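## Task

The printed block sits on one of the closet's shelves. Put it on the bottom shelf of the closet, then close the closet completely. The robot must not tip over or be left leaning, or the task fails. Anything that stays in place only because the robot is holding it does not count as finished.

## Robot and tools

ROBOT. TidyBot++: a single arm on a mobile base 0.54 m long, 0.50 m wide and 0.38 m tall, rolling on four powered casters. The arm has seven joints and a two-finger gripper. Its shoulder sits 0.12 m ahead of the base centre, 0.68 m above the floor. Cameras: base_camera (fixed on the base, looking forward and down) and wrist_camera (looks along the hand). At the start the arm is folded with the hand pointing down; the wrist then pokes up to 0.08 m beyond the base front. Loose objects may occasionally get a brief shove.

FRAMES. Base frame: origin on the floor below the base centre, x forward, y left, z up. hand_pose is reported in it, for the point midway between the finger pads; the hand's z axis runs along the fingers and its y axis is the closing direction. Odometry frame = base frame at the start of the scene. Heading is positive to the left, range -3.142 to 3.142. base_tilt is in degrees, positive when leaning forward or right.

execute_actions(actions, cameras). actions is a list holding one action, or empty to just read state and images. An action may contain:
- base: exactly one relative move, from where the base last measured itself: translate_m (metres, forward +, -2 to 2), strafe_m (metres, left +, -2 to 2) or rotate_rad (radians, counter-clockwise from above +, -6.3 to 6.3). A move needing over 8.667 s at its top speed is refused.
- joints: absolute targets by name, radians: joint_1_rad (any angle; positive = clockwise from above, opposite to rotate_rad), joint_2_rad shoulder -2.249 to 2.249, joint_3_rad any angle, joint_4_rad elbow -2.579 to 2.579, joint_5_rad any angle, joint_6_rad wrist -2.099 to 2.099, joint_7_rad any angle (hand down: positive = counter-clockwise from above; at 1.57 fingers open left/right); gripper_pos 0 (open, pad gap ~85 mm) to 1 (closed), gap ≈ 85·(1−gripper_pos) mm. Free-turning joints go the short way; send steps under half a turn to go farther.
- speeds: optional top-speed caps for this action: translate_m and strafe_m 0.05–0.5 m/s, rotate_rad 0.1–1.57 rad/s (maximum is default).
Motions start together. No action exceeds 15 s. Unknown keys or out-of-range values cause refusal with no motion. cameras: list of base_camera, wrist_camera or all; omitted/null = all, [] = none.

ARM GEOMETRY. Upper arm 0.42 m, forearm 0.31 m, hand 0.31 m to the hand point. With joint_1_rad 0, joint_3_rad 3.14, joint_5_rad 0 the arm moves in the base's x–z plane; segment tilts from vertical (forward +) are j2, j2−j4, j2−j4−j6; reach = Σ L·sin, height above shoulder = Σ L·cos. A downward hand reaches at most about 0.94 m above the floor, and only near the base.

RESULTS. base_status and joint_status: "done"; "off_target" (stopped short, may still push); "contact_stop"/"time_out" (target dropped, holds in place). "joint command not followed" plus "cause:" means a self-collision check withheld the arm targets (gripper still moves); the robot may retry them later. Nothing checks the arm against the base; "ARM HIT" reports a hard strike. Gripper at 1 reading "done" means empty; "off_target" means something is held. motor_effort: percent of maximum, peak in brackets, noisy. A base that is blocked can still say "done"; odometry counts wheel turns, so slip looks like travel and drift builds up. on_its_own lists what moved uncommanded. Omitted joints may keep pushing toward old targets.

ACCURACY. Friction leaves joints slightly off; correct with last command + (wanted − read). While holding a load the arm sags; never command a joint to its read angle then. hand_pose may be 1–2 cm off; trust images.

wait(seconds): 0 to 10, commands nothing, returns state and images.
zoom_image(camera, region): region [x0, y0, x1, y1] pixels of that camera's latest full image, at most 504×504. base_camera image 644×364, wrist_camera 644×476 (fisheye).
read_manual(section): licence text only.
finished_scene(scene): ends the current scene (pass its number) irreversibly and reports success; the next task appears then. The goal must hold afterwards without the robot's help.

AVOID. Dropping, slamming or shoving objects hard. Driving the base while the arm is snagged above ~0.8 m (tip risk); sideways force on a raised hand can lift wheels; retract or back off to straighten. Torque faults (joint_1–4 over 104.5 N m, joint_5–7 over 51.3 N m) freeze the arm 10 s. Holding loads heats motors: MOTOR HOT at 60 °C, OVER-TEMPERATURE FAULT at 75 °C makes the arm sink. Fingertips reach ~20 mm past the hand point, so low targets can hit the floor or shelf.

Each tool is called after "Call:" as name(argument=value, ...), one argument or row to a line, values as JSON.

## Session

Call:
execute_actions(
  actions=[],
)

Scene clock: 0.00 s.
base_odometry: x=+0.000 y=+0.000 heading=+0.000 (m, m, rad; odometry frame)
base_tilt: forward=+0.2 right=+0.0 (deg)
base_status: not commanded
joint_positions: joint_1_rad=-0.020 joint_2_rad=-0.387 joint_3_rad=+3.148 joint_4_rad=-2.524 joint_5_rad=+0.055 joint_6_rad=-0.878 joint_7_rad=+1.573 gripper_pos=+0.000
joint_status: not commanded
motor_effort: joint_1_rad=+1 joint_2_rad=-2 joint_3_rad=+1 joint_4_rad=+17 joint_5_rad=+0 joint_6_rad=+3 joint_7_rad=-1 (%)
hand_pose: x=+0.2652 y=-0.0096 z=+0.5943 quat_wxyz=(+0.021, +0.997, +0.025, +0.064) (m; base frame)
pictures: base_camera, wrist_camera
Images, in order (width x height): base_camera 644x364, wrist_camera 644x476.

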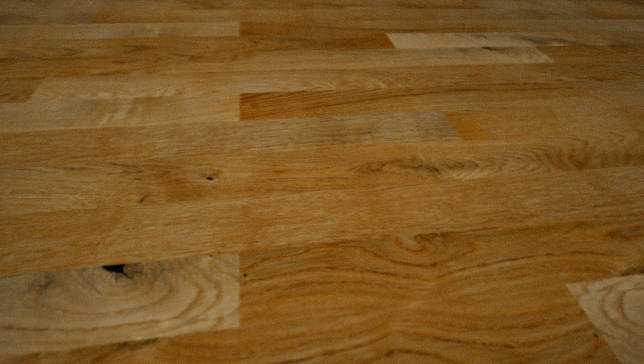

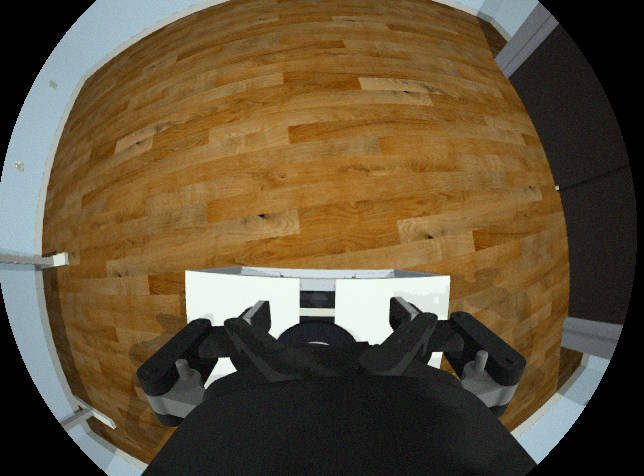

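Call:
execute_actions(
  actions=[
    {"base":{"rotate_rad":-1.4},"joints":{"joint_6_rad":0.567}},
  ],
)

Scene clock: 9.03 s.
base_odometry: x=+0.000 y=+0.000 heading=-1.400 (m, m, rad; odometry frame)
base_tilt: forward=+0.2 right=+0.0 (deg)
base_status: done
joint_positions: joint_1_rad=-0.020 joint_2_rad=-0.387 joint_3_rad=+3.148 joint_4_rad=-2.524 joint_5_rad=+0.055 joint_6_rad=+0.543 joint_7_rad=+1.573 gripper_pos=+0.000
joint_status: all done
motor_effort: joint_1_rad=+0(1) joint_2_rad=-5(6) joint_3_rad=+1(2) joint_4_rad=+18(19) joint_5_rad=-1(1) joint_6_rad=+9(10) joint_7_rad=-1(1) (%)
hand_pose: x=+0.5364 y=+0.0157 z=+0.8956 quat_wxyz=(+0.001, +0.715, +0.032, +0.699) (m; base frame)
pictures: base_camera, wrist_camera
camera_calibration (this result's frames):
wrist_camera: T_world_to_cam=[[0.0943368, -0.995537, -0.0025173, -0.019945], [-0.0344532, -0.000737689, -0.999406, 0.973249], [0.994944, 0.0943675, -0.034369, -0.363677], [0, 0, 0, 1]] pos_world=[0.397251, 0.0151813, 0.960121]
Images, in order (width x height): base_camera 644x364, wrist_camera 644x476.

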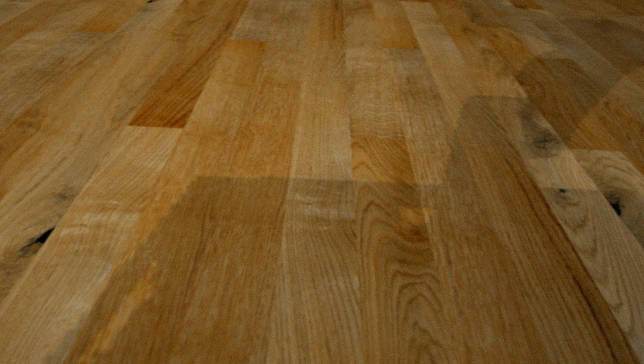

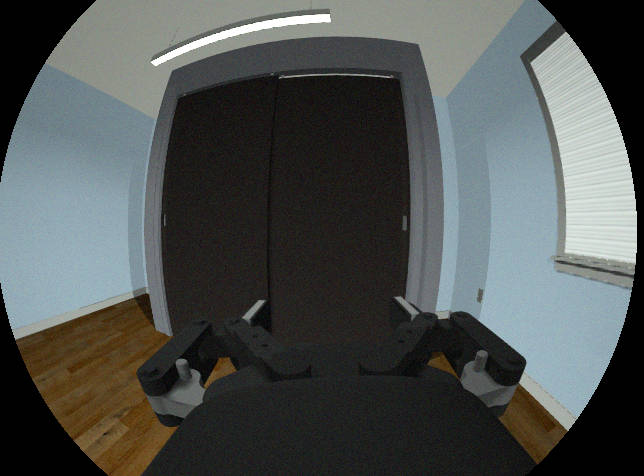

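Call:
zoom_image(
  camera="wrist_camera",
  region=[130, 30, 470, 350],
)

Call:
zoom_image(
  camera="wrist_camera",
  region=[370, 190, 450, 250],
)

Call:
zoom_image(
  camera="wrist_camera",
  region=[130, 190, 210, 250],
)

Region (130, 30, 470, 350) of wrist_camera's 644x476 image, scaled by 1.482; it fills the top 474 rows of this view, and the rest is white.

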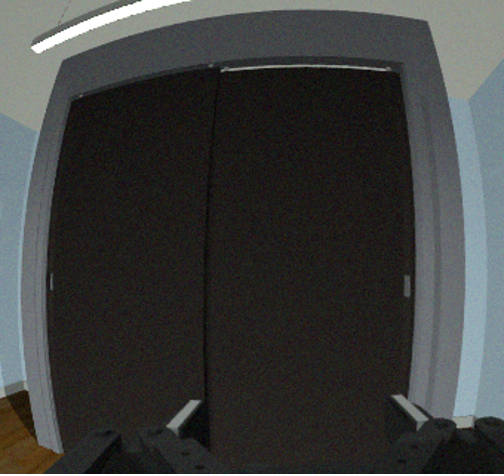

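Region (370, 190, 450, 250) of wrist_camera's 644x476 image, scaled by 6.300; it fills the top 378 rows of this view, and the rest is white.

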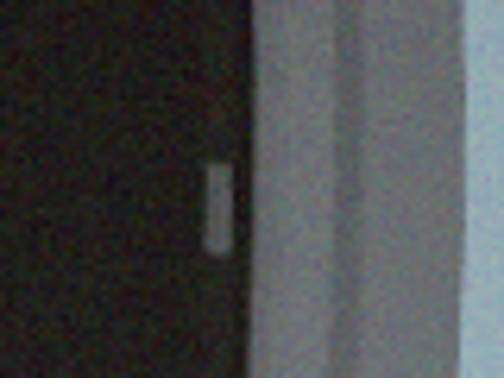

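Region (130, 190, 210, 250) of wrist_camera's 644x476 image, scaled by 6.300; it fills the top 378 rows of this view, and the rest is white.

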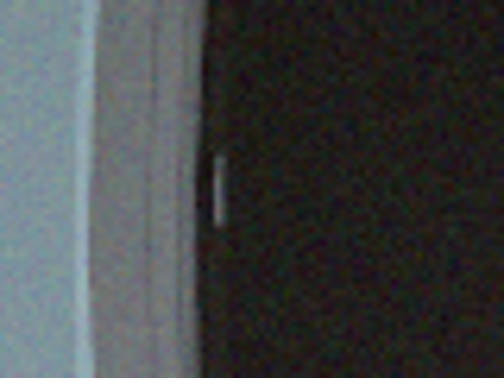

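Call:
execute_actions(
  actions=[
    {"base":{"rotate_rad":-0.08},"joints":{"joint_1_rad":0.06}},
  ],
  cameras=[],
)

Call:
execute_actions(
  actions=[
    {"base":{"translate_m":0.6}},
  ],
)

Scene clock: 31.30 s.
base_odometry: x=+0.000 y=+0.000 heading=-1.480 (m, m, rad; odometry frame)
base_tilt: forward=+0.2 right=+0.0 (deg)
base_status: done
joint_positions: joint_1_rad=+0.054 joint_2_rad=-0.387 joint_3_rad=+3.149 joint_4_rad=-2.524 joint_5_rad=+0.055 joint_6_rad=+0.543 joint_7_rad=+1.573 gripper_pos=+0.000
joint_status: all done
motor_effort: joint_1_rad=+1(2) joint_2_rad=-5(5) joint_3_rad=+1(2) joint_4_rad=+19(18) joint_5_rad=-1(1) joint_6_rad=+9(10) joint_7_rad=-1(0) (%)
hand_pose: x=+0.5364 y=-0.0157 z=+0.8956 quat_wxyz=(+0.027, +0.715, +0.005, +0.698) (m; base frame)
pictures: none
No camera images: the call's "cameras" was empty. Leave "cameras" out to get every camera's image.

Scene clock: 33.87 s.
base_odometry: x=+0.054 y=-0.598 heading=-1.480 (m, m, rad; odometry frame)
base_tilt: forward=+0.2 right=+0.0 (deg)
base_status: done
joint_positions: joint_1_rad=+0.054 joint_2_rad=-0.387 joint_3_rad=+3.149 joint_4_rad=-2.524 joint_5_rad=+0.055 joint_6_rad=+0.543 joint_7_rad=+1.573 gripper_pos=+0.000
joint_status: not commanded
motor_effort: joint_1_rad=+0(1) joint_2_rad=-5(8) joint_3_rad=+1(1) joint_4_rad=+18(19) joint_5_rad=-1(1) joint_6_rad=+10(10) joint_7_rad=-1(1) (%)
hand_pose: x=+0.5364 y=-0.0157 z=+0.8956 quat_wxyz=(+0.027, +0.715, +0.005, +0.698) (m; base frame)
pictures: base_camera, wrist_camera
camera_calibration (this result's frames):
wrist_camera: T_world_to_cam=[[0.0194346, -0.999806, -0.00304999, -0.0106696], [-0.0343819, 0.00238044, -0.999406, 0.973247], [0.99922, 0.0195279, -0.034329, -0.364228], [0, 0, 0, 1]] pos_world=[0.397614, -0.00587168, 0.960133]
Images, in order (width x height): base_camera 644x364, wrist_camera 644x476.

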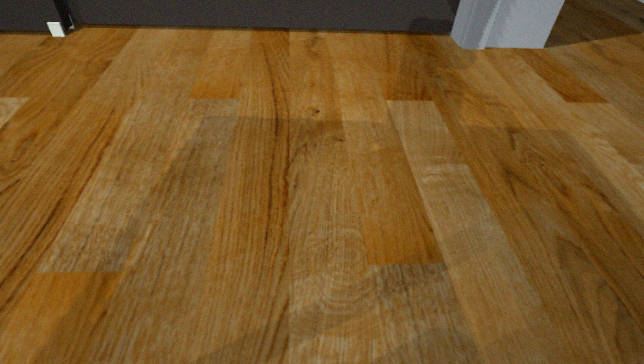

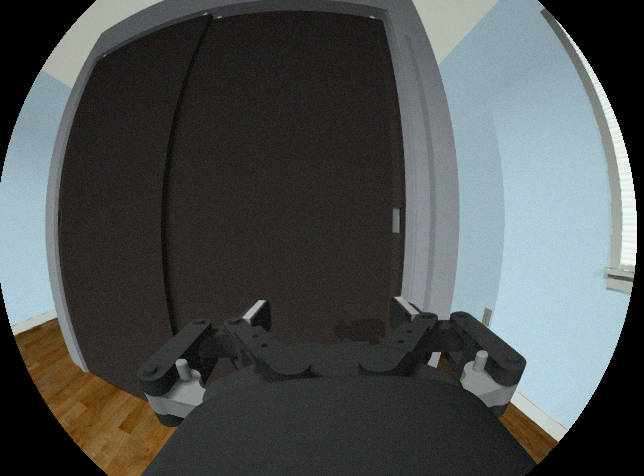

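Call:
zoom_image(
  camera="wrist_camera",
  region=[360, 180, 460, 260],
)

Call:
zoom_image(
  camera="base_camera",
  region=[0, 0, 200, 60],
)

Region (360, 180, 460, 260) of wrist_camera's 644x476 image, scaled by 5.040; it fills the top 403 rows of this view, and the rest is white.

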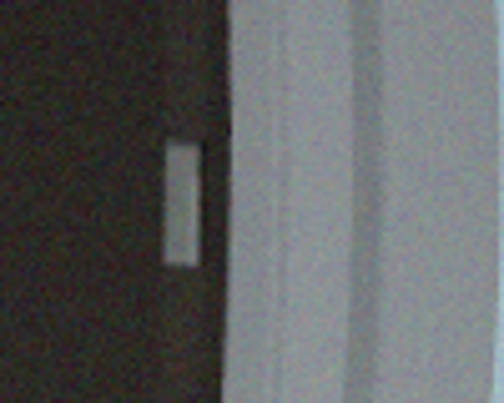

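Region (0, 0, 200, 60) of base_camera's 644x364 image, scaled by 2.520; it fills the top 151 rows of this view, and the rest is white.

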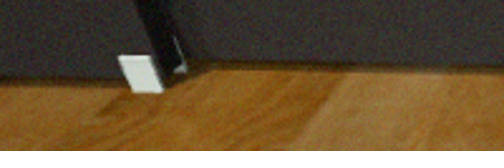

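Call:
execute_actions(
  actions=[
    {"base":{"rotate_rad":0.05},"joints":{"joint_1_rad":0.04}},
  ],
  cameras=[],
)

Call:
execute_actions(
  actions=[
    {"base":{"strafe_m":-0.3}},
  ],
  cameras=[],
)

Call:
execute_actions(
  actions=[
    {"base":{"translate_m":0.3}},
  ],
)

Scene clock: 62.63 s.
base_odometry: x=+0.054 y=-0.598 heading=-1.430 (m, m, rad; odometry frame)
base_tilt: forward=+0.3 right=+0.0 (deg)
base_status: done
joint_positions: joint_1_rad=+0.045 joint_2_rad=-0.387 joint_3_rad=+3.148 joint_4_rad=-2.524 joint_5_rad=+0.055 joint_6_rad=+0.543 joint_7_rad=+1.573 gripper_pos=+0.000
joint_status: all done
motor_effort: joint_1_rad=+0(1) joint_2_rad=-5(5) joint_3_rad=+1(2) joint_4_rad=+18(19) joint_5_rad=-2(2) joint_6_rad=+10(10) joint_7_rad=-1(1) (%)
hand_pose: x=+0.5365 y=-0.0115 z=+0.8956 quat_wxyz=(+0.024, +0.715, +0.009, +0.698) (m; base frame)
pictures: none
No camera images: the call's "cameras" was empty. Leave "cameras" out to get every camera's image.

Scene clock: 64.53 s.
base_odometry: x=-0.243 y=-0.640 heading=-1.429 (m, m, rad; odometry frame)
base_tilt: forward=+0.2 right=+0.0 (deg)
base_status: done
joint_positions: joint_1_rad=+0.045 joint_2_rad=-0.387 joint_3_rad=+3.148 joint_4_rad=-2.524 joint_5_rad=+0.055 joint_6_rad=+0.543 joint_7_rad=+1.573 gripper_pos=+0.000
joint_status: not commanded
motor_effort: joint_1_rad=+0(0) joint_2_rad=-5(6) joint_3_rad=+1(2) joint_4_rad=+19(19) joint_5_rad=-1(1) joint_6_rad=+9(10) joint_7_rad=+0(1) (%)
hand_pose: x=+0.5365 y=-0.0116 z=+0.8956 quat_wxyz=(+0.024, +0.715, +0.009, +0.698) (m; base frame)
pictures: none
No camera images: the call's "cameras" was empty. Leave "cameras" out to get every camera's image.

Scene clock: 66.47 s.
base_odometry: x=-0.201 y=-0.937 heading=-1.430 (m, m, rad; odometry frame)
base_tilt: forward=+0.2 right=+0.0 (deg)
base_status: done
joint_positions: joint_1_rad=+0.045 joint_2_rad=-0.386 joint_3_rad=+3.148 joint_4_rad=-2.524 joint_5_rad=+0.055 joint_6_rad=+0.543 joint_7_rad=+1.573 gripper_pos=+0.000
joint_status: not commanded
motor_effort: joint_1_rad=+1(0) joint_2_rad=-5(8) joint_3_rad=+1(1) joint_4_rad=+18(20) joint_5_rad=-1(0) joint_6_rad=+9(10) joint_7_rad=-1(0) (%)
hand_pose: x=+0.5368 y=-0.0116 z=+0.8950 quat_wxyz=(+0.024, +0.716, +0.009, +0.698) (m; base frame)
pictures: base_camera, wrist_camera
camera_calibration (this result's frames):
wrist_camera: T_world_to_cam=[[0.02902, -0.999575, -0.00280612, -0.0119758], [-0.0358624, 0.00176434, -0.999355, 0.973384], [0.998935, 0.0291019, -0.035796, -0.363184], [0, 0, 0, 1]] pos_world=[0.398053, -0.00311872, 0.959722]
Images, in order (width x height): base_camera 644x364, wrist_camera 644x476.

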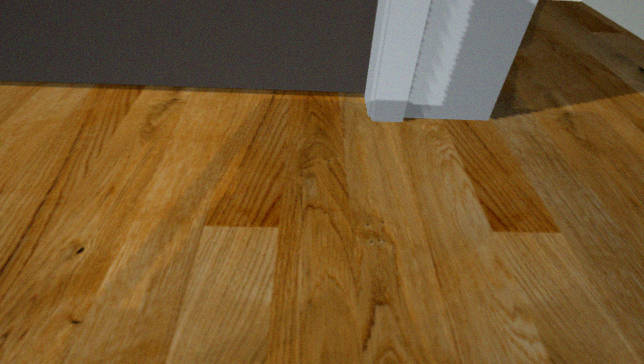

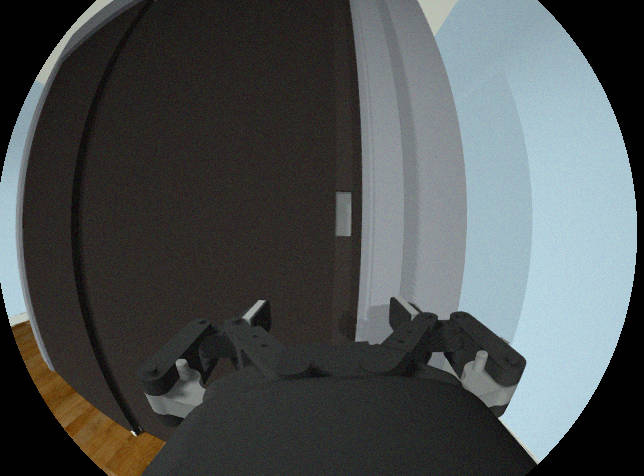

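Call:
zoom_image(
  camera="wrist_camera",
  region=[300, 170, 400, 260],
)

Region (300, 170, 400, 260) of wrist_camera's 644x476 image, scaled by 5.040; it fills the top 454 rows of this view, and the rest is white.

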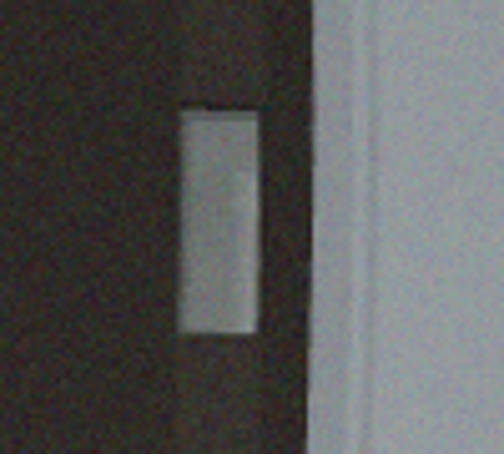

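Call:
execute_actions(
  actions=[
    {"joints":{"joint_1_rad":0.03,"joint_2_rad":0.0,"joint_3_rad":3.14,"joint_4_rad":-1.986,"joint_5_rad":0.0,"joint_6_rad":0.415,"joint_7_rad":3.14,"gripper_pos":1.0}},
  ],
)

Scene clock: 93.53 s.
base_odometry: x=-0.201 y=-0.937 heading=-1.430 (m, m, rad; odometry frame)
base_tilt: forward=+0.2 right=+0.0 (deg)
base_status: not commanded
joint_positions: joint_1_rad=+0.045 joint_2_rad=-0.015 joint_3_rad=+3.148 joint_4_rad=-2.005 joint_5_rad=+0.036 joint_6_rad=+0.460 joint_7_rad=+3.107 gripper_pos=+0.999
joint_status: all done
motor_effort: joint_1_rad=+0(0) joint_2_rad=-20(20) joint_3_rad=+0(1) joint_4_rad=+20(19) joint_5_rad=+0(1) joint_6_rad=+9(10) joint_7_rad=-1(0) (%)
hand_pose: x=+0.7105 y=-0.0243 z=+0.9876 quat_wxyz=(+0.519, +0.499, +0.480, +0.502) (m; base frame)
pictures: base_camera, wrist_camera
camera_calibration (this result's frames):
wrist_camera: T_world_to_cam=[[0.00846018, -0.0503677, 0.998695, -0.980806], [-0.0447762, -0.997748, -0.0499407, 0.116606], [0.998961, -0.0442952, -0.0106964, -0.559562], [0, 0, 0, 1]] pos_world=[0.5725, 0.0421564, 0.979364]
Images, in order (width x height): base_camera 644x364, wrist_camera 644x476.

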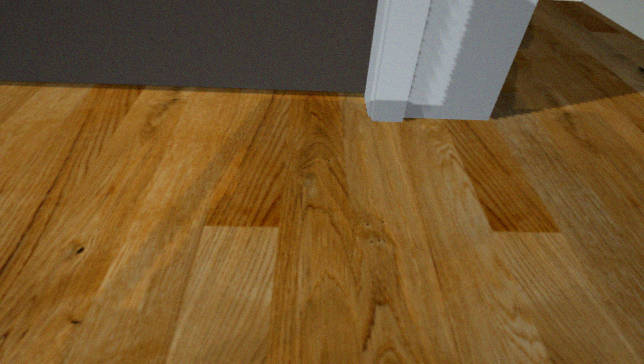

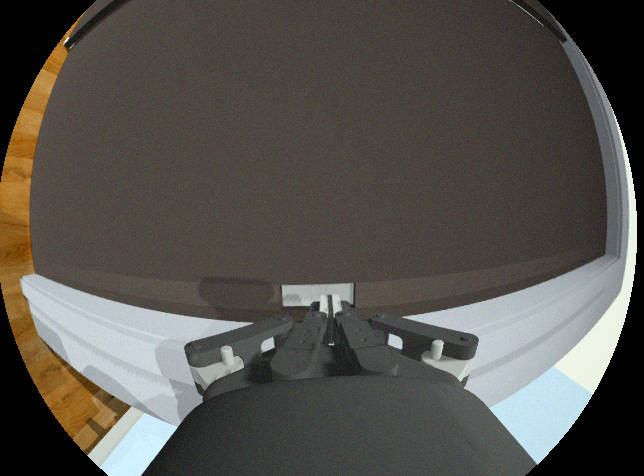

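Call:
execute_actions(
  actions=[
    {"base":{"strafe_m":-0.02},"joints":{"joint_2_rad":0.02,"joint_6_rad":0.385}},
  ],
  cameras=[],
)

Call:
execute_actions(
  actions=[
    {"base":{"translate_m":0.06},"speeds":{"translate_m":0.1}},
  ],
)

Scene clock: 104.10 s.
base_odometry: x=-0.221 y=-0.940 heading=-1.430 (m, m, rad; odometry frame)
base_tilt: forward=+0.2 right=+0.0 (deg)
base_status: done
joint_positions: joint_1_rad=+0.040 joint_2_rad=+0.003 joint_3_rad=+3.147 joint_4_rad=-2.004 joint_5_rad=+0.035 joint_6_rad=+0.427 joint_7_rad=+3.107 gripper_pos=+0.999
joint_status: all done
motor_effort: joint_1_rad=+0(2) joint_2_rad=-20(22) joint_3_rad=+0(2) joint_4_rad=+20(20) joint_5_rad=-1(2) joint_6_rad=+10(10) joint_7_rad=-1(1) (%)
hand_pose: x=+0.7162 y=-0.0212 z=+0.9669 quat_wxyz=(+0.505, +0.511, +0.494, +0.491) (m; base frame)
pictures: none
No camera images: the call's "cameras" was empty. Leave "cameras" out to get every camera's image.

Scene clock: 105.27 s.
base_odometry: x=-0.213 y=-1.000 heading=-1.430 (m, m, rad; odometry frame)
base_tilt: forward=+0.3 right=-0.1 (deg)
base_status: done
joint_positions: joint_1_rad=+0.040 joint_2_rad=+0.010 joint_3_rad=+3.147 joint_4_rad=-2.003 joint_5_rad=+0.035 joint_6_rad=+0.427 joint_7_rad=+3.107 gripper_pos=+0.999
joint_status: not commanded
motor_effort: joint_1_rad=+1(1) joint_2_rad=-21(23) joint_3_rad=+0(1) joint_4_rad=+20(21) joint_5_rad=-1(1) joint_6_rad=+10(10) joint_7_rad=-1(0) (%)
hand_pose: x=+0.7182 y=-0.0213 z=+0.9634 quat_wxyz=(+0.503, +0.512, +0.495, +0.489) (m; base frame)
pictures: base_camera, wrist_camera
camera_calibration (this result's frames):
wrist_camera: T_world_to_cam=[[0.0649847, -0.0534299, 0.996455, -0.995082], [-0.0428111, -0.997795, -0.0507098, 0.118059], [0.996968, -0.039364, -0.0671288, -0.511494], [0, 0, 0, 1]] pos_world=[0.579663, 0.0444976, 0.963205]
Images, in order (width x height): base_camera 644x364, wrist_camera 644x476.

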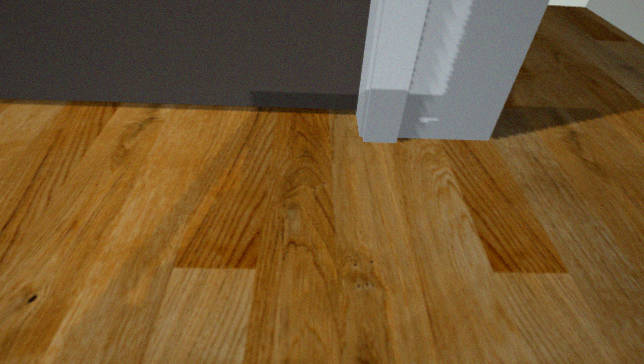

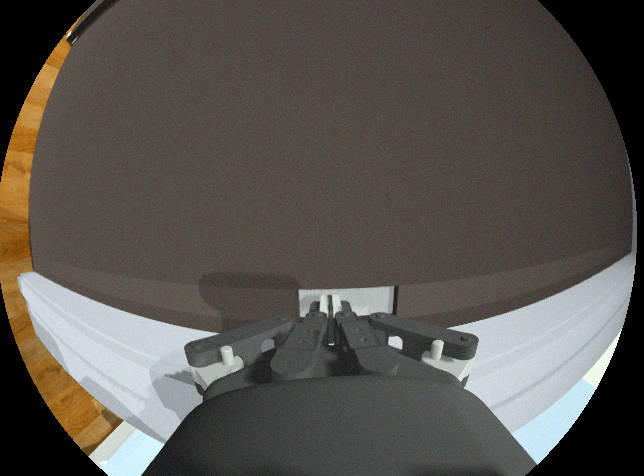

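Call:
execute_actions(
  actions=[
    {"base":{"strafe_m":-0.012},"joints":{"joint_2_rad":-0.01},"speeds":{"strafe_m":0.05}},
  ],
)

Scene clock: 115.67 s.
base_odometry: x=-0.225 y=-1.002 heading=-1.430 (m, m, rad; odometry frame)
base_tilt: forward=+0.2 right=+0.0 (deg)
base_status: done
joint_positions: joint_1_rad=+0.039 joint_2_rad=+0.001 joint_3_rad=+3.146 joint_4_rad=-2.003 joint_5_rad=+0.034 joint_6_rad=+0.427 joint_7_rad=+3.107 gripper_pos=+0.999
joint_status: all done
motor_effort: joint_1_rad=+0(2) joint_2_rad=-21(21) joint_3_rad=+1(3) joint_4_rad=+20(20) joint_5_rad=-1(1) joint_6_rad=+10(10) joint_7_rad=-1(1) (%)
hand_pose: x=+0.7158 y=-0.0202 z=+0.9685 quat_wxyz=(+0.505, +0.510, +0.493, +0.492) (m; base frame)
pictures: base_camera, wrist_camera
camera_calibration (this result's frames):
wrist_camera: T_world_to_cam=[[0.0566302, -0.0532216, 0.996976, -0.99444], [-0.0408887, -0.997864, -0.0509464, 0.118082], [0.997558, -0.03788, -0.0586854, -0.517341], [0, 0, 0, 1]] pos_world=[0.577221, 0.0453071, 0.967088]
Images, in order (width x height): base_camera 644x364, wrist_camera 644x476.

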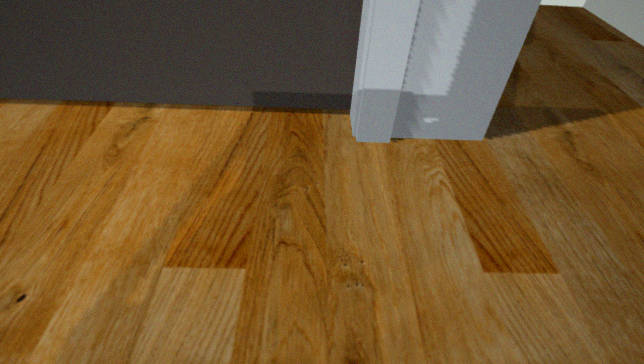

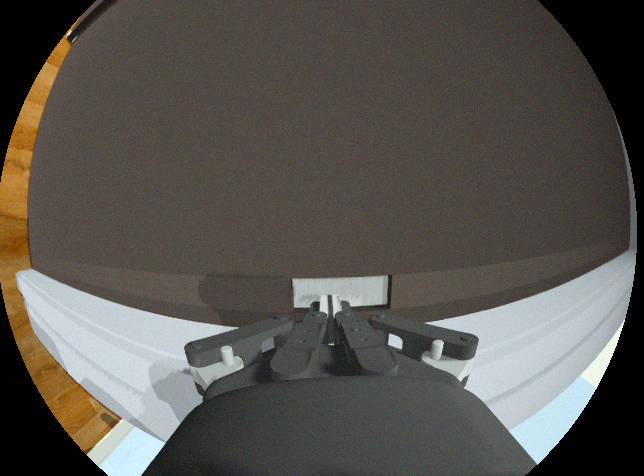

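Call:
zoom_image(
  camera="wrist_camera",
  region=[270, 250, 410, 350],
)

Region (270, 250, 410, 350) of wrist_camera's 644x476 image, scaled by 3.600; it fills the top 360 rows of this view, and the rest is white.

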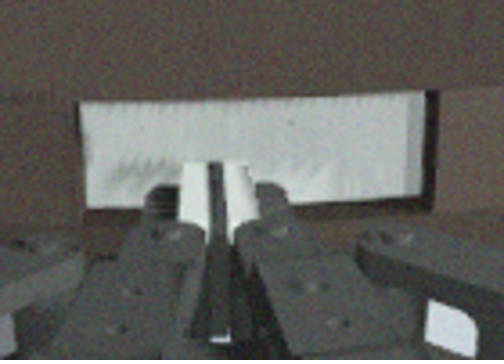

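Call:
execute_actions(
  actions=[
    {"base":{"translate_m":0.025},"speeds":{"translate_m":0.05}},
  ],
)

Scene clock: 122.63 s.
base_odometry: x=-0.221 y=-1.027 heading=-1.430 (m, m, rad; odometry frame)
base_tilt: forward=+0.3 right=+0.0 (deg)
base_status: done
joint_positions: joint_1_rad=+0.039 joint_2_rad=+0.000 joint_3_rad=+3.146 joint_4_rad=-2.003 joint_5_rad=+0.034 joint_6_rad=+0.427 joint_7_rad=+3.107 gripper_pos=+0.999
joint_status: not commanded
motor_effort: joint_1_rad=+0(1) joint_2_rad=-20(24) joint_3_rad=+1(2) joint_4_rad=+19(20) joint_5_rad=-1(1) joint_6_rad=+9(10) joint_7_rad=-1(1) (%)
hand_pose: x=+0.7155 y=-0.0202 z=+0.9692 quat_wxyz=(+0.505, +0.510, +0.493, +0.492) (m; base frame)
pictures: base_camera, wrist_camera
camera_calibration (this result's frames):
wrist_camera: T_world_to_cam=[[0.0555542, -0.0531977, 0.997037, -0.994401], [-0.0408477, -0.997865, -0.0509658, 0.118102], [0.99762, -0.0378953, -0.0576086, -0.518105], [0, 0, 0, 1]] pos_world=[0.576939, 0.0453158, 0.967627]
Images, in order (width x height): base_camera 644x364, wrist_camera 644x476.

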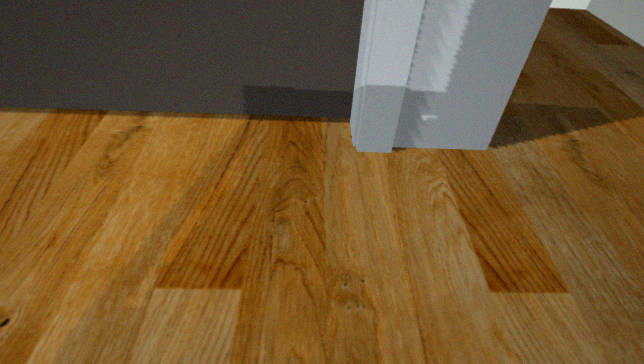

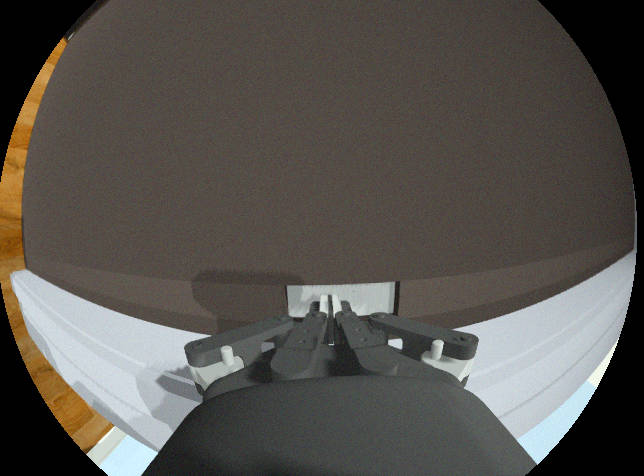

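Call:
execute_actions(
  actions=[
    {"base":{"translate_m":0.015},"speeds":{"translate_m":0.05}},
  ],
)

Scene clock: 125.90 s.
base_odometry: x=-0.219 y=-1.042 heading=-1.430 (m, m, rad; odometry frame)
base_tilt: forward=+0.2 right=-0.1 (deg)
base_status: done
joint_positions: joint_1_rad=+0.039 joint_2_rad=-0.001 joint_3_rad=+3.146 joint_4_rad=-2.002 joint_5_rad=+0.034 joint_6_rad=+0.426 joint_7_rad=+3.107 gripper_pos=+0.999
joint_status: not commanded
motor_effort: joint_1_rad=+0(1) joint_2_rad=-20(24) joint_3_rad=+1(1) joint_4_rad=+19(23) joint_5_rad=-1(1) joint_6_rad=+10(11) joint_7_rad=-1(0) (%)
hand_pose: x=+0.7151 y=-0.0202 z=+0.9698 quat_wxyz=(+0.505, +0.509, +0.493, +0.492) (m; base frame)
pictures: base_camera, wrist_camera
camera_calibration (this result's frames):
wrist_camera: T_world_to_cam=[[0.0550212, -0.0531661, 0.997069, -0.994693], [-0.0408588, -0.997865, -0.0509539, 0.118119], [0.997649, -0.0379355, -0.0570761, -0.51819], [0, 0, 0, 1]] pos_world=[0.576527, 0.0453251, 0.96822]
Images, in order (width x height): base_camera 644x364, wrist_camera 644x476.

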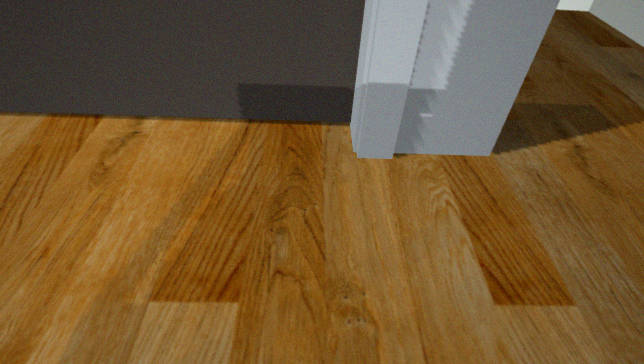

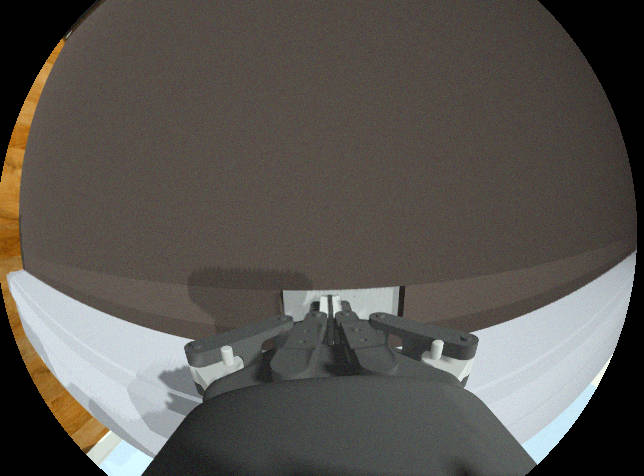

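Call:
execute_actions(
  actions=[
    {"base":{"translate_m":0.012},"speeds":{"translate_m":0.05}},
  ],
)

Call:
zoom_image(
  camera="wrist_camera",
  region=[260, 250, 420, 350],
)

Scene clock: 131.63 s.
base_odometry: x=-0.218 y=-1.053 heading=-1.430 (m, m, rad; odometry frame)
base_tilt: forward=+0.2 right=+0.0 (deg)
base_status: done
joint_positions: joint_1_rad=+0.039 joint_2_rad=-0.028 joint_3_rad=+3.146 joint_4_rad=-2.020 joint_5_rad=+0.034 joint_6_rad=+0.410 joint_7_rad=+3.107 gripper_pos=+0.999
joint_status: not commanded
motor_effort: joint_1_rad=-1(1) joint_2_rad=-15(20) joint_3_rad=+0(1) joint_4_rad=+25(29) joint_5_rad=+0(1) joint_6_rad=+12(13) joint_7_rad=+0(1) (%)
hand_pose: x=+0.7052 y=-0.0200 z=+0.9704 quat_wxyz=(+0.504, +0.511, +0.494, +0.491) (m; base frame)
pictures: base_camera, wrist_camera
camera_calibration (this result's frames):
wrist_camera: T_world_to_cam=[[0.0612645, -0.0537952, 0.996671, -0.998699], [-0.0418486, -0.997807, -0.0512841, 0.11895], [0.997244, -0.0385674, -0.0633814, -0.501873], [0, 0, 0, 1]] pos_world=[0.566653, 0.0456079, 0.969665]
Images, in order (width x height): base_camera 644x364, wrist_camera 644x476.

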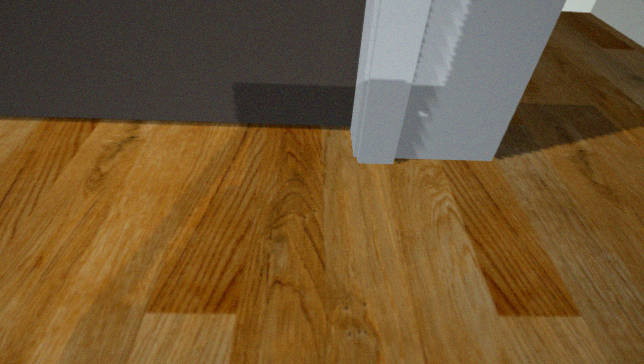

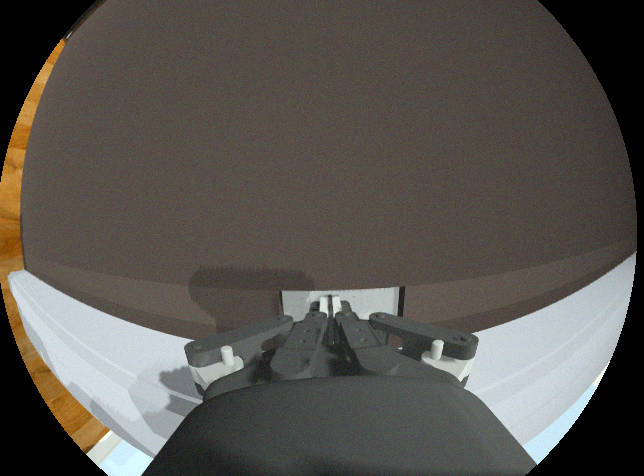

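Region (260, 250, 420, 350) of wrist_camera's 644x476 image, scaled by 3.150; it fills the top 315 rows of this view, and the rest is white.

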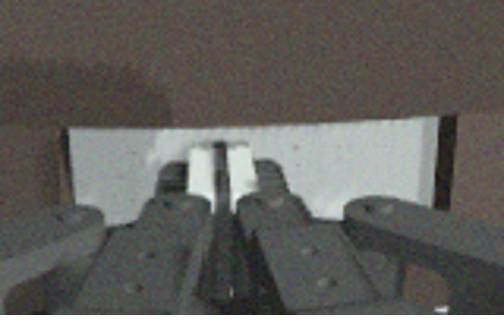

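Call:
execute_actions(
  actions=[
    {"base":{"translate_m":-0.008},"speeds":{"translate_m":0.05}},
  ],
  cameras=[],
)

Call:
execute_actions(
  actions=[
    {"base":{"strafe_m":0.05},"speeds":{"strafe_m":0.05}},
  ],
)

Scene clock: 136.27 s.
base_odometry: x=-0.219 y=-1.045 heading=-1.430 (m, m, rad; odometry frame)
base_tilt: forward=+0.3 right=+0.0 (deg)
base_status: done
joint_positions: joint_1_rad=+0.039 joint_2_rad=-0.019 joint_3_rad=+3.146 joint_4_rad=-1.997 joint_5_rad=+0.034 joint_6_rad=+0.410 joint_7_rad=+3.107 gripper_pos=+0.999
joint_status: not commanded
motor_effort: joint_1_rad=+0(1) joint_2_rad=-20(22) joint_3_rad=+1(0) joint_4_rad=+20(25) joint_5_rad=-1(0) joint_6_rad=+10(12) joint_7_rad=-1(0) (%)
hand_pose: x=+0.7107 y=-0.0203 z=+0.9784 quat_wxyz=(+0.507, +0.508, +0.491, +0.494) (m; base frame)
pictures: none
No camera images: the call's "cameras" was empty. Leave "cameras" out to get every camera's image.

Scene clock: 137.83 s.
base_odometry: x=-0.169 y=-1.039 heading=-1.430 (m, m, rad; odometry frame)
base_tilt: forward=+0.2 right=+0.0 (deg)
base_status: done
joint_positions: joint_1_rad=+0.053 joint_2_rad=-0.019 joint_3_rad=+3.163 joint_4_rad=-1.997 joint_5_rad=+0.020 joint_6_rad=+0.410 joint_7_rad=+3.107 gripper_pos=+0.999
joint_status: not commanded
motor_effort: joint_1_rad=-3(8) joint_2_rad=-20(22) joint_3_rad=-3(8) joint_4_rad=+20(22) joint_5_rad=+0(1) joint_6_rad=+10(12) joint_7_rad=+0(1) (%)
hand_pose: x=+0.7099 y=-0.0407 z=+0.9786 quat_wxyz=(+0.513, +0.520, +0.478, +0.488) (m; base frame)
pictures: base_camera, wrist_camera
camera_calibration (this result's frames):
wrist_camera: T_world_to_cam=[[0.0447621, -0.0679386, 0.996685, -0.997197], [-0.0779133, -0.994883, -0.0643166, 0.137457], [0.995955, -0.074776, -0.0498264, -0.520647], [0, 0, 0, 1]] pos_world=[0.573887, 0.0300739, 0.97679]
Images, in order (width x height): base_camera 644x364, wrist_camera 644x476.

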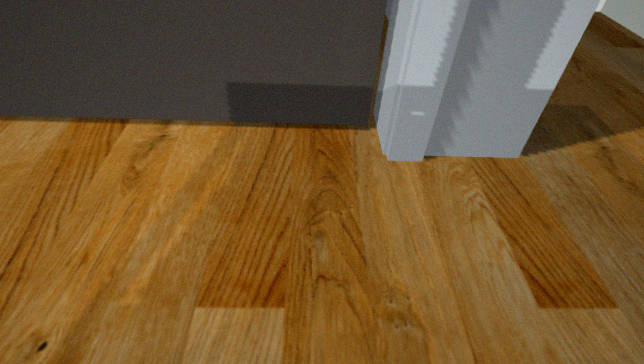

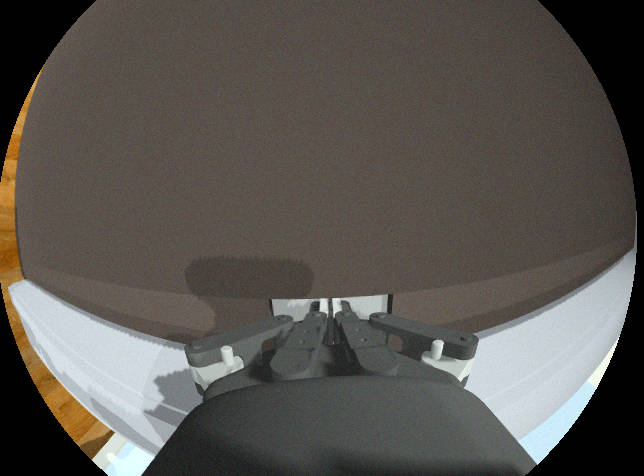

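The door has started moving. Continue sliding.

Call:
execute_actions(
  actions=[
    {"base":{"strafe_m":0.25},"speeds":{"strafe_m":0.08}},
  ],
)

Scene clock: 143.83 s.
base_odometry: x=+0.078 y=-1.004 heading=-1.430 (m, m, rad; odometry frame)
base_tilt: forward=+0.2 right=+0.0 (deg)
base_status: done
joint_positions: joint_1_rad=+0.063 joint_2_rad=-0.021 joint_3_rad=+3.170 joint_4_rad=-2.000 joint_5_rad=+0.016 joint_6_rad=+0.410 joint_7_rad=+3.107 gripper_pos=+0.999
joint_status: not commanded
motor_effort: joint_1_rad=-5(10) joint_2_rad=-14(21) joint_3_rad=-4(10) joint_4_rad=+26(26) joint_5_rad=+1(2) joint_6_rad=+12(12) joint_7_rad=+0(1) (%)
hand_pose: x=+0.7081 y=-0.0509 z=+0.9785 quat_wxyz=(+0.516, +0.525, +0.472, +0.484) (m; base frame)
pictures: base_camera, wrist_camera
camera_calibration (this result's frames):
wrist_camera: T_world_to_cam=[[0.0433253, -0.0725205, 0.996425, -0.996675], [-0.0959419, -0.993054, -0.0681036, 0.143675], [0.994444, -0.0926483, -0.0499821, -0.519323], [0, 0, 0, 1]] pos_world=[0.573403, 0.022283, 0.976941]
Images, in order (width x height): base_camera 644x364, wrist_camera 644x476.

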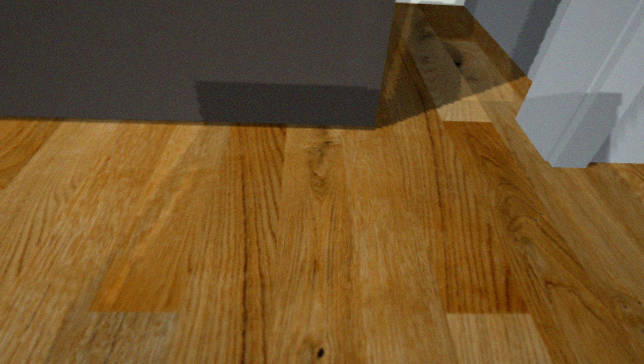

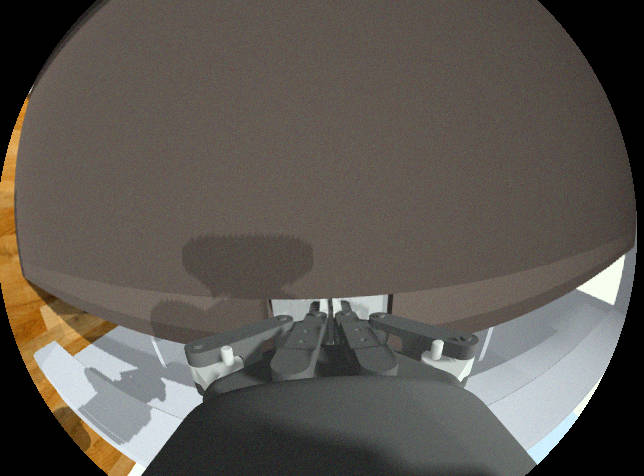

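Call:
execute_actions(
  actions=[
    {"base":{"translate_m":-0.004},"speeds":{"translate_m":0.05}},
  ],
  cameras=[],
)

Call:
execute_actions(
  actions=[
    {"base":{"strafe_m":0.25},"speeds":{"strafe_m":0.1}},
  ],
)

Scene clock: 147.37 s.
base_odometry: x=+0.078 y=-1.000 heading=-1.430 (m, m, rad; odometry frame)
base_tilt: forward=+0.3 right=+0.0 (deg)
base_status: done
joint_positions: joint_1_rad=+0.060 joint_2_rad=-0.014 joint_3_rad=+3.169 joint_4_rad=-1.992 joint_5_rad=+0.016 joint_6_rad=+0.410 joint_7_rad=+3.107 gripper_pos=+0.999
joint_status: not commanded
motor_effort: joint_1_rad=-5(8) joint_2_rad=-20(23) joint_3_rad=-6(8) joint_4_rad=+20(25) joint_5_rad=+0(1) joint_6_rad=+10(11) joint_7_rad=+0(1) (%)
hand_pose: x=+0.7114 y=-0.0492 z=+0.9792 quat_wxyz=(+0.516, +0.524, +0.473, +0.485) (m; base frame)
pictures: none
No camera images: the call's "cameras" was empty. Leave "cameras" out to get every camera's image.

Scene clock: 150.47 s.
base_odometry: x=+0.325 y=-0.965 heading=-1.430 (m, m, rad; odometry frame)
base_tilt: forward=+0.2 right=-0.1 (deg)
base_status: done
joint_positions: joint_1_rad=+0.063 joint_2_rad=-0.024 joint_3_rad=+3.171 joint_4_rad=-2.001 joint_5_rad=+0.014 joint_6_rad=+0.410 joint_7_rad=+3.107 gripper_pos=+0.999
joint_status: not commanded
motor_effort: joint_1_rad=-4(10) joint_2_rad=-13(20) joint_3_rad=-4(11) joint_4_rad=+27(27) joint_5_rad=+1(3) joint_6_rad=+12(12) joint_7_rad=+0(1) (%)
hand_pose: x=+0.7071 y=-0.0516 z=+0.9790 quat_wxyz=(+0.517, +0.526, +0.471, +0.484) (m; base frame)
pictures: base_camera, wrist_camera
camera_calibration (this result's frames):
wrist_camera: T_world_to_cam=[[0.0422173, -0.0743485, 0.996338, -0.996378], [-0.0974529, -0.992779, -0.0699536, 0.145844], [0.994344, -0.0941428, -0.049158, -0.519111], [0, 0, 0, 1]] pos_world=[0.572453, 0.0218412, 0.977413]
Images, in order (width x height): base_camera 644x364, wrist_camera 644x476.

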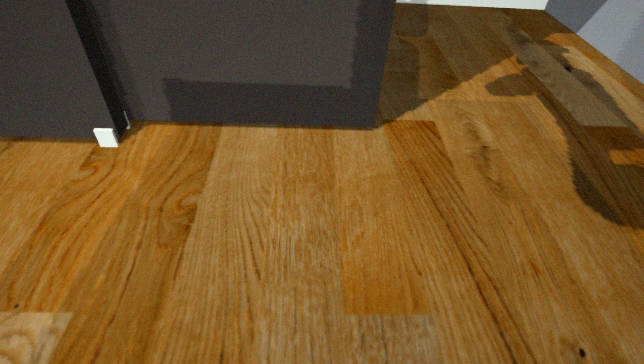

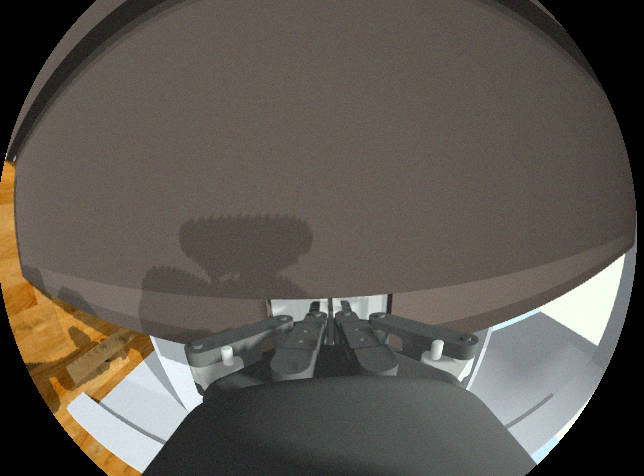

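Call:
execute_actions(
  actions=[
    {"base":{"translate_m":-0.004},"speeds":{"translate_m":0.05}},
  ],
  cameras=[],
)

Call:
execute_actions(
  actions=[
    {"base":{"strafe_m":0.22},"speeds":{"strafe_m":0.1}},
  ],
)

Scene clock: 156.43 s.
base_odometry: x=+0.325 y=-0.961 heading=-1.431 (m, m, rad; odometry frame)
base_tilt: forward=+0.2 right=+0.0 (deg)
base_status: done
joint_positions: joint_1_rad=+0.061 joint_2_rad=-0.016 joint_3_rad=+3.170 joint_4_rad=-1.992 joint_5_rad=+0.014 joint_6_rad=+0.410 joint_7_rad=+3.107 gripper_pos=+0.999
joint_status: not commanded
motor_effort: joint_1_rad=-5(8) joint_2_rad=-18(22) joint_3_rad=-5(8) joint_4_rad=+19(26) joint_5_rad=+1(1) joint_6_rad=+9(12) joint_7_rad=+0(1) (%)
hand_pose: x=+0.7105 y=-0.0500 z=+0.9801 quat_wxyz=(+0.516, +0.525, +0.472, +0.486) (m; base frame)
pictures: none
No camera images: the call's "cameras" was empty. Leave "cameras" out to get every camera's image.

Scene clock: 159.27 s.
base_odometry: x=+0.542 y=-0.930 heading=-1.431 (m, m, rad; odometry frame)
base_tilt: forward=+0.2 right=-0.1 (deg)
base_status: done
joint_positions: joint_1_rad=+0.064 joint_2_rad=-0.025 joint_3_rad=+3.172 joint_4_rad=-2.001 joint_5_rad=+0.014 joint_6_rad=+0.410 joint_7_rad=+3.107 gripper_pos=+0.999
joint_status: not commanded
motor_effort: joint_1_rad=-5(10) joint_2_rad=-12(20) joint_3_rad=-4(11) joint_4_rad=+27(27) joint_5_rad=+0(2) joint_6_rad=+12(12) joint_7_rad=-1(1) (%)
hand_pose: x=+0.7066 y=-0.0528 z=+0.9798 quat_wxyz=(+0.517, +0.526, +0.470, +0.484) (m; base frame)
pictures: base_camera, wrist_camera
camera_calibration (this result's frames):
wrist_camera: T_world_to_cam=[[0.0407577, -0.0744454, 0.996392, -0.996253], [-0.0995045, -0.992566, -0.0700893, 0.146209], [0.994202, -0.0962888, -0.0478624, -0.519985], [0, 0, 0, 1]] pos_world=[0.572123, 0.0208867, 0.978018]
Images, in order (width x height): base_camera 644x364, wrist_camera 644x476.

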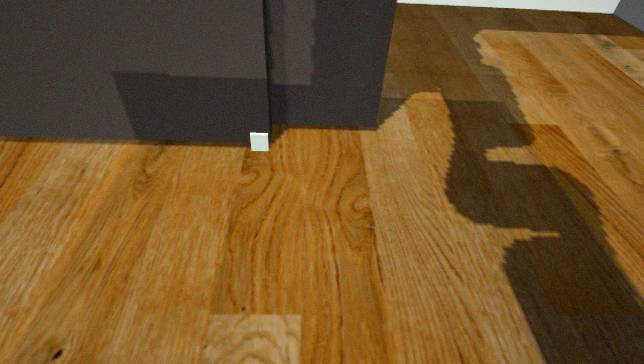

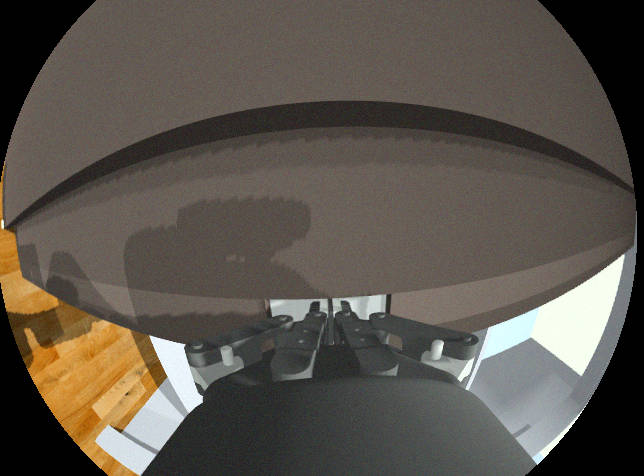

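Call:
execute_actions(
  actions=[
    {"base":{"translate_m":-0.25},"speeds":{"translate_m":0.2}},
  ],
  cameras=[],
)

Call:
execute_actions(
  actions=[
    {"base":{"strafe_m":-0.45},"joints":{"joint_1_rad":0.03,"joint_3_rad":3.13,"joint_5_rad":0.0,"joint_7_rad":1.57}},
  ],
)

Scene clock: 166.00 s.
base_odometry: x=+0.508 y=-0.682 heading=-1.431 (m, m, rad; odometry frame)
base_tilt: forward=+0.2 right=+0.0 (deg)
base_status: done
joint_positions: joint_1_rad=+0.042 joint_2_rad=-0.005 joint_3_rad=+3.151 joint_4_rad=-1.983 joint_5_rad=+0.014 joint_6_rad=+0.410 joint_7_rad=+3.107 gripper_pos=+0.999
joint_status: not commanded
motor_effort: joint_1_rad=+0(4) joint_2_rad=-20(23) joint_3_rad=+1(4) joint_4_rad=+20(26) joint_5_rad=-1(1) joint_6_rad=+9(11) joint_7_rad=-1(1) (%)
hand_pose: x=+0.7165 y=-0.0277 z=+0.9786 quat_wxyz=(+0.507, +0.516, +0.482, +0.495) (m; base frame)
pictures: none
No camera images: the call's "cameras" was empty. Leave "cameras" out to get every camera's image.

Scene clock: 168.27 s.
base_odometry: x=+0.062 y=-0.745 heading=-1.431 (m, m, rad; odometry frame)
base_tilt: forward=+0.2 right=-0.1 (deg)
base_status: done
joint_positions: joint_1_rad=+0.039 joint_2_rad=-0.005 joint_3_rad=+3.141 joint_4_rad=-1.983 joint_5_rad=+0.014 joint_6_rad=+0.410 joint_7_rad=+1.588 gripper_pos=+0.999
joint_status: all done
motor_effort: joint_1_rad=+0(2) joint_2_rad=-20(21) joint_3_rad=+1(2) joint_4_rad=+20(20) joint_5_rad=-1(1) joint_6_rad=+9(10) joint_7_rad=-1(0) (%)
hand_pose: x=+0.7167 y=-0.0202 z=+0.9786 quat_wxyz=(+0.023, +0.706, -0.001, +0.708) (m; base frame)
pictures: base_camera, wrist_camera
camera_calibration (this result's frames):
wrist_camera: T_world_to_cam=[[0.0181931, -0.999681, -0.0175338, -0.00335819], [-0.00843534, 0.0173826, -0.999813, 1.04452], [0.999799, 0.0183376, -0.00811641, -0.56752], [0, 0, 0, 1]] pos_world=[0.576278, -0.0111066, 1.03966]
Images, in order (width x height): base_camera 644x364, wrist_camera 644x476.

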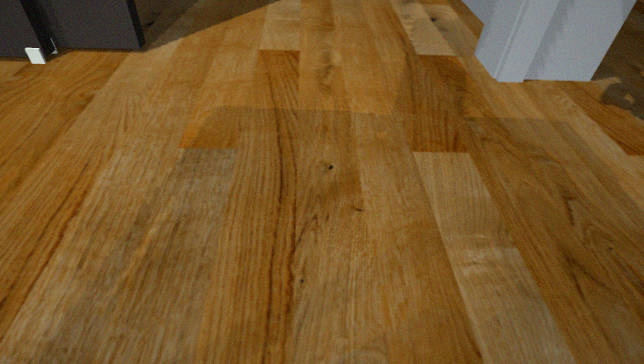

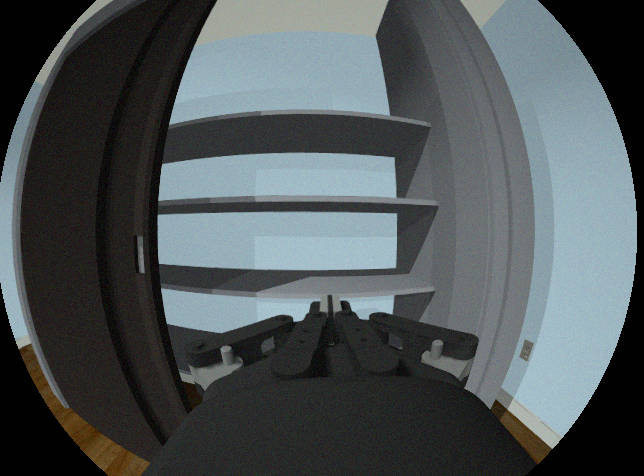

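Call:
execute_actions(
  actions=[
    {"base":{"translate_m":0.42}},
  ],
)

Scene clock: 181.47 s.
base_odometry: x=+0.120 y=-1.161 heading=-1.432 (m, m, rad; odometry frame)
base_tilt: forward=+0.2 right=+0.0 (deg)
base_status: done
joint_positions: joint_1_rad=+0.039 joint_2_rad=-0.003 joint_3_rad=+3.141 joint_4_rad=-1.983 joint_5_rad=+0.014 joint_6_rad=+0.410 joint_7_rad=+1.588 gripper_pos=+0.999
joint_status: not commanded
motor_effort: joint_1_rad=+0(0) joint_2_rad=-20(24) joint_3_rad=+0(0) joint_4_rad=+20(21) joint_5_rad=+0(1) joint_6_rad=+10(10) joint_7_rad=+0(1) (%)
hand_pose: x=+0.7170 y=-0.0202 z=+0.9780 quat_wxyz=(+0.023, +0.707, -0.001, +0.707) (m; base frame)
pictures: base_camera, wrist_camera
camera_calibration (this result's frames):
wrist_camera: T_world_to_cam=[[0.0181752, -0.99968, -0.0175935, -0.00331539], [-0.0094774, 0.0174234, -0.999803, 1.04463], [0.99979, 0.0183384, -0.0091577, -0.566809], [0, 0, 0, 1]] pos_world=[0.576651, -0.011121, 1.03918]
Images, in order (width x height): base_camera 644x364, wrist_camera 644x476.

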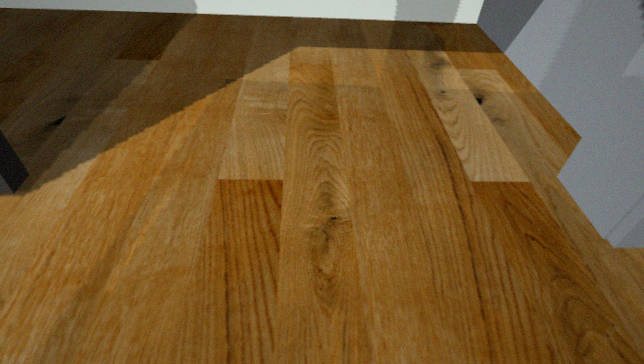

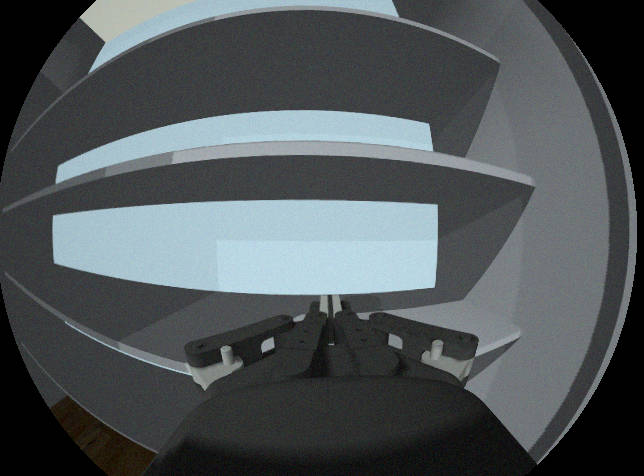

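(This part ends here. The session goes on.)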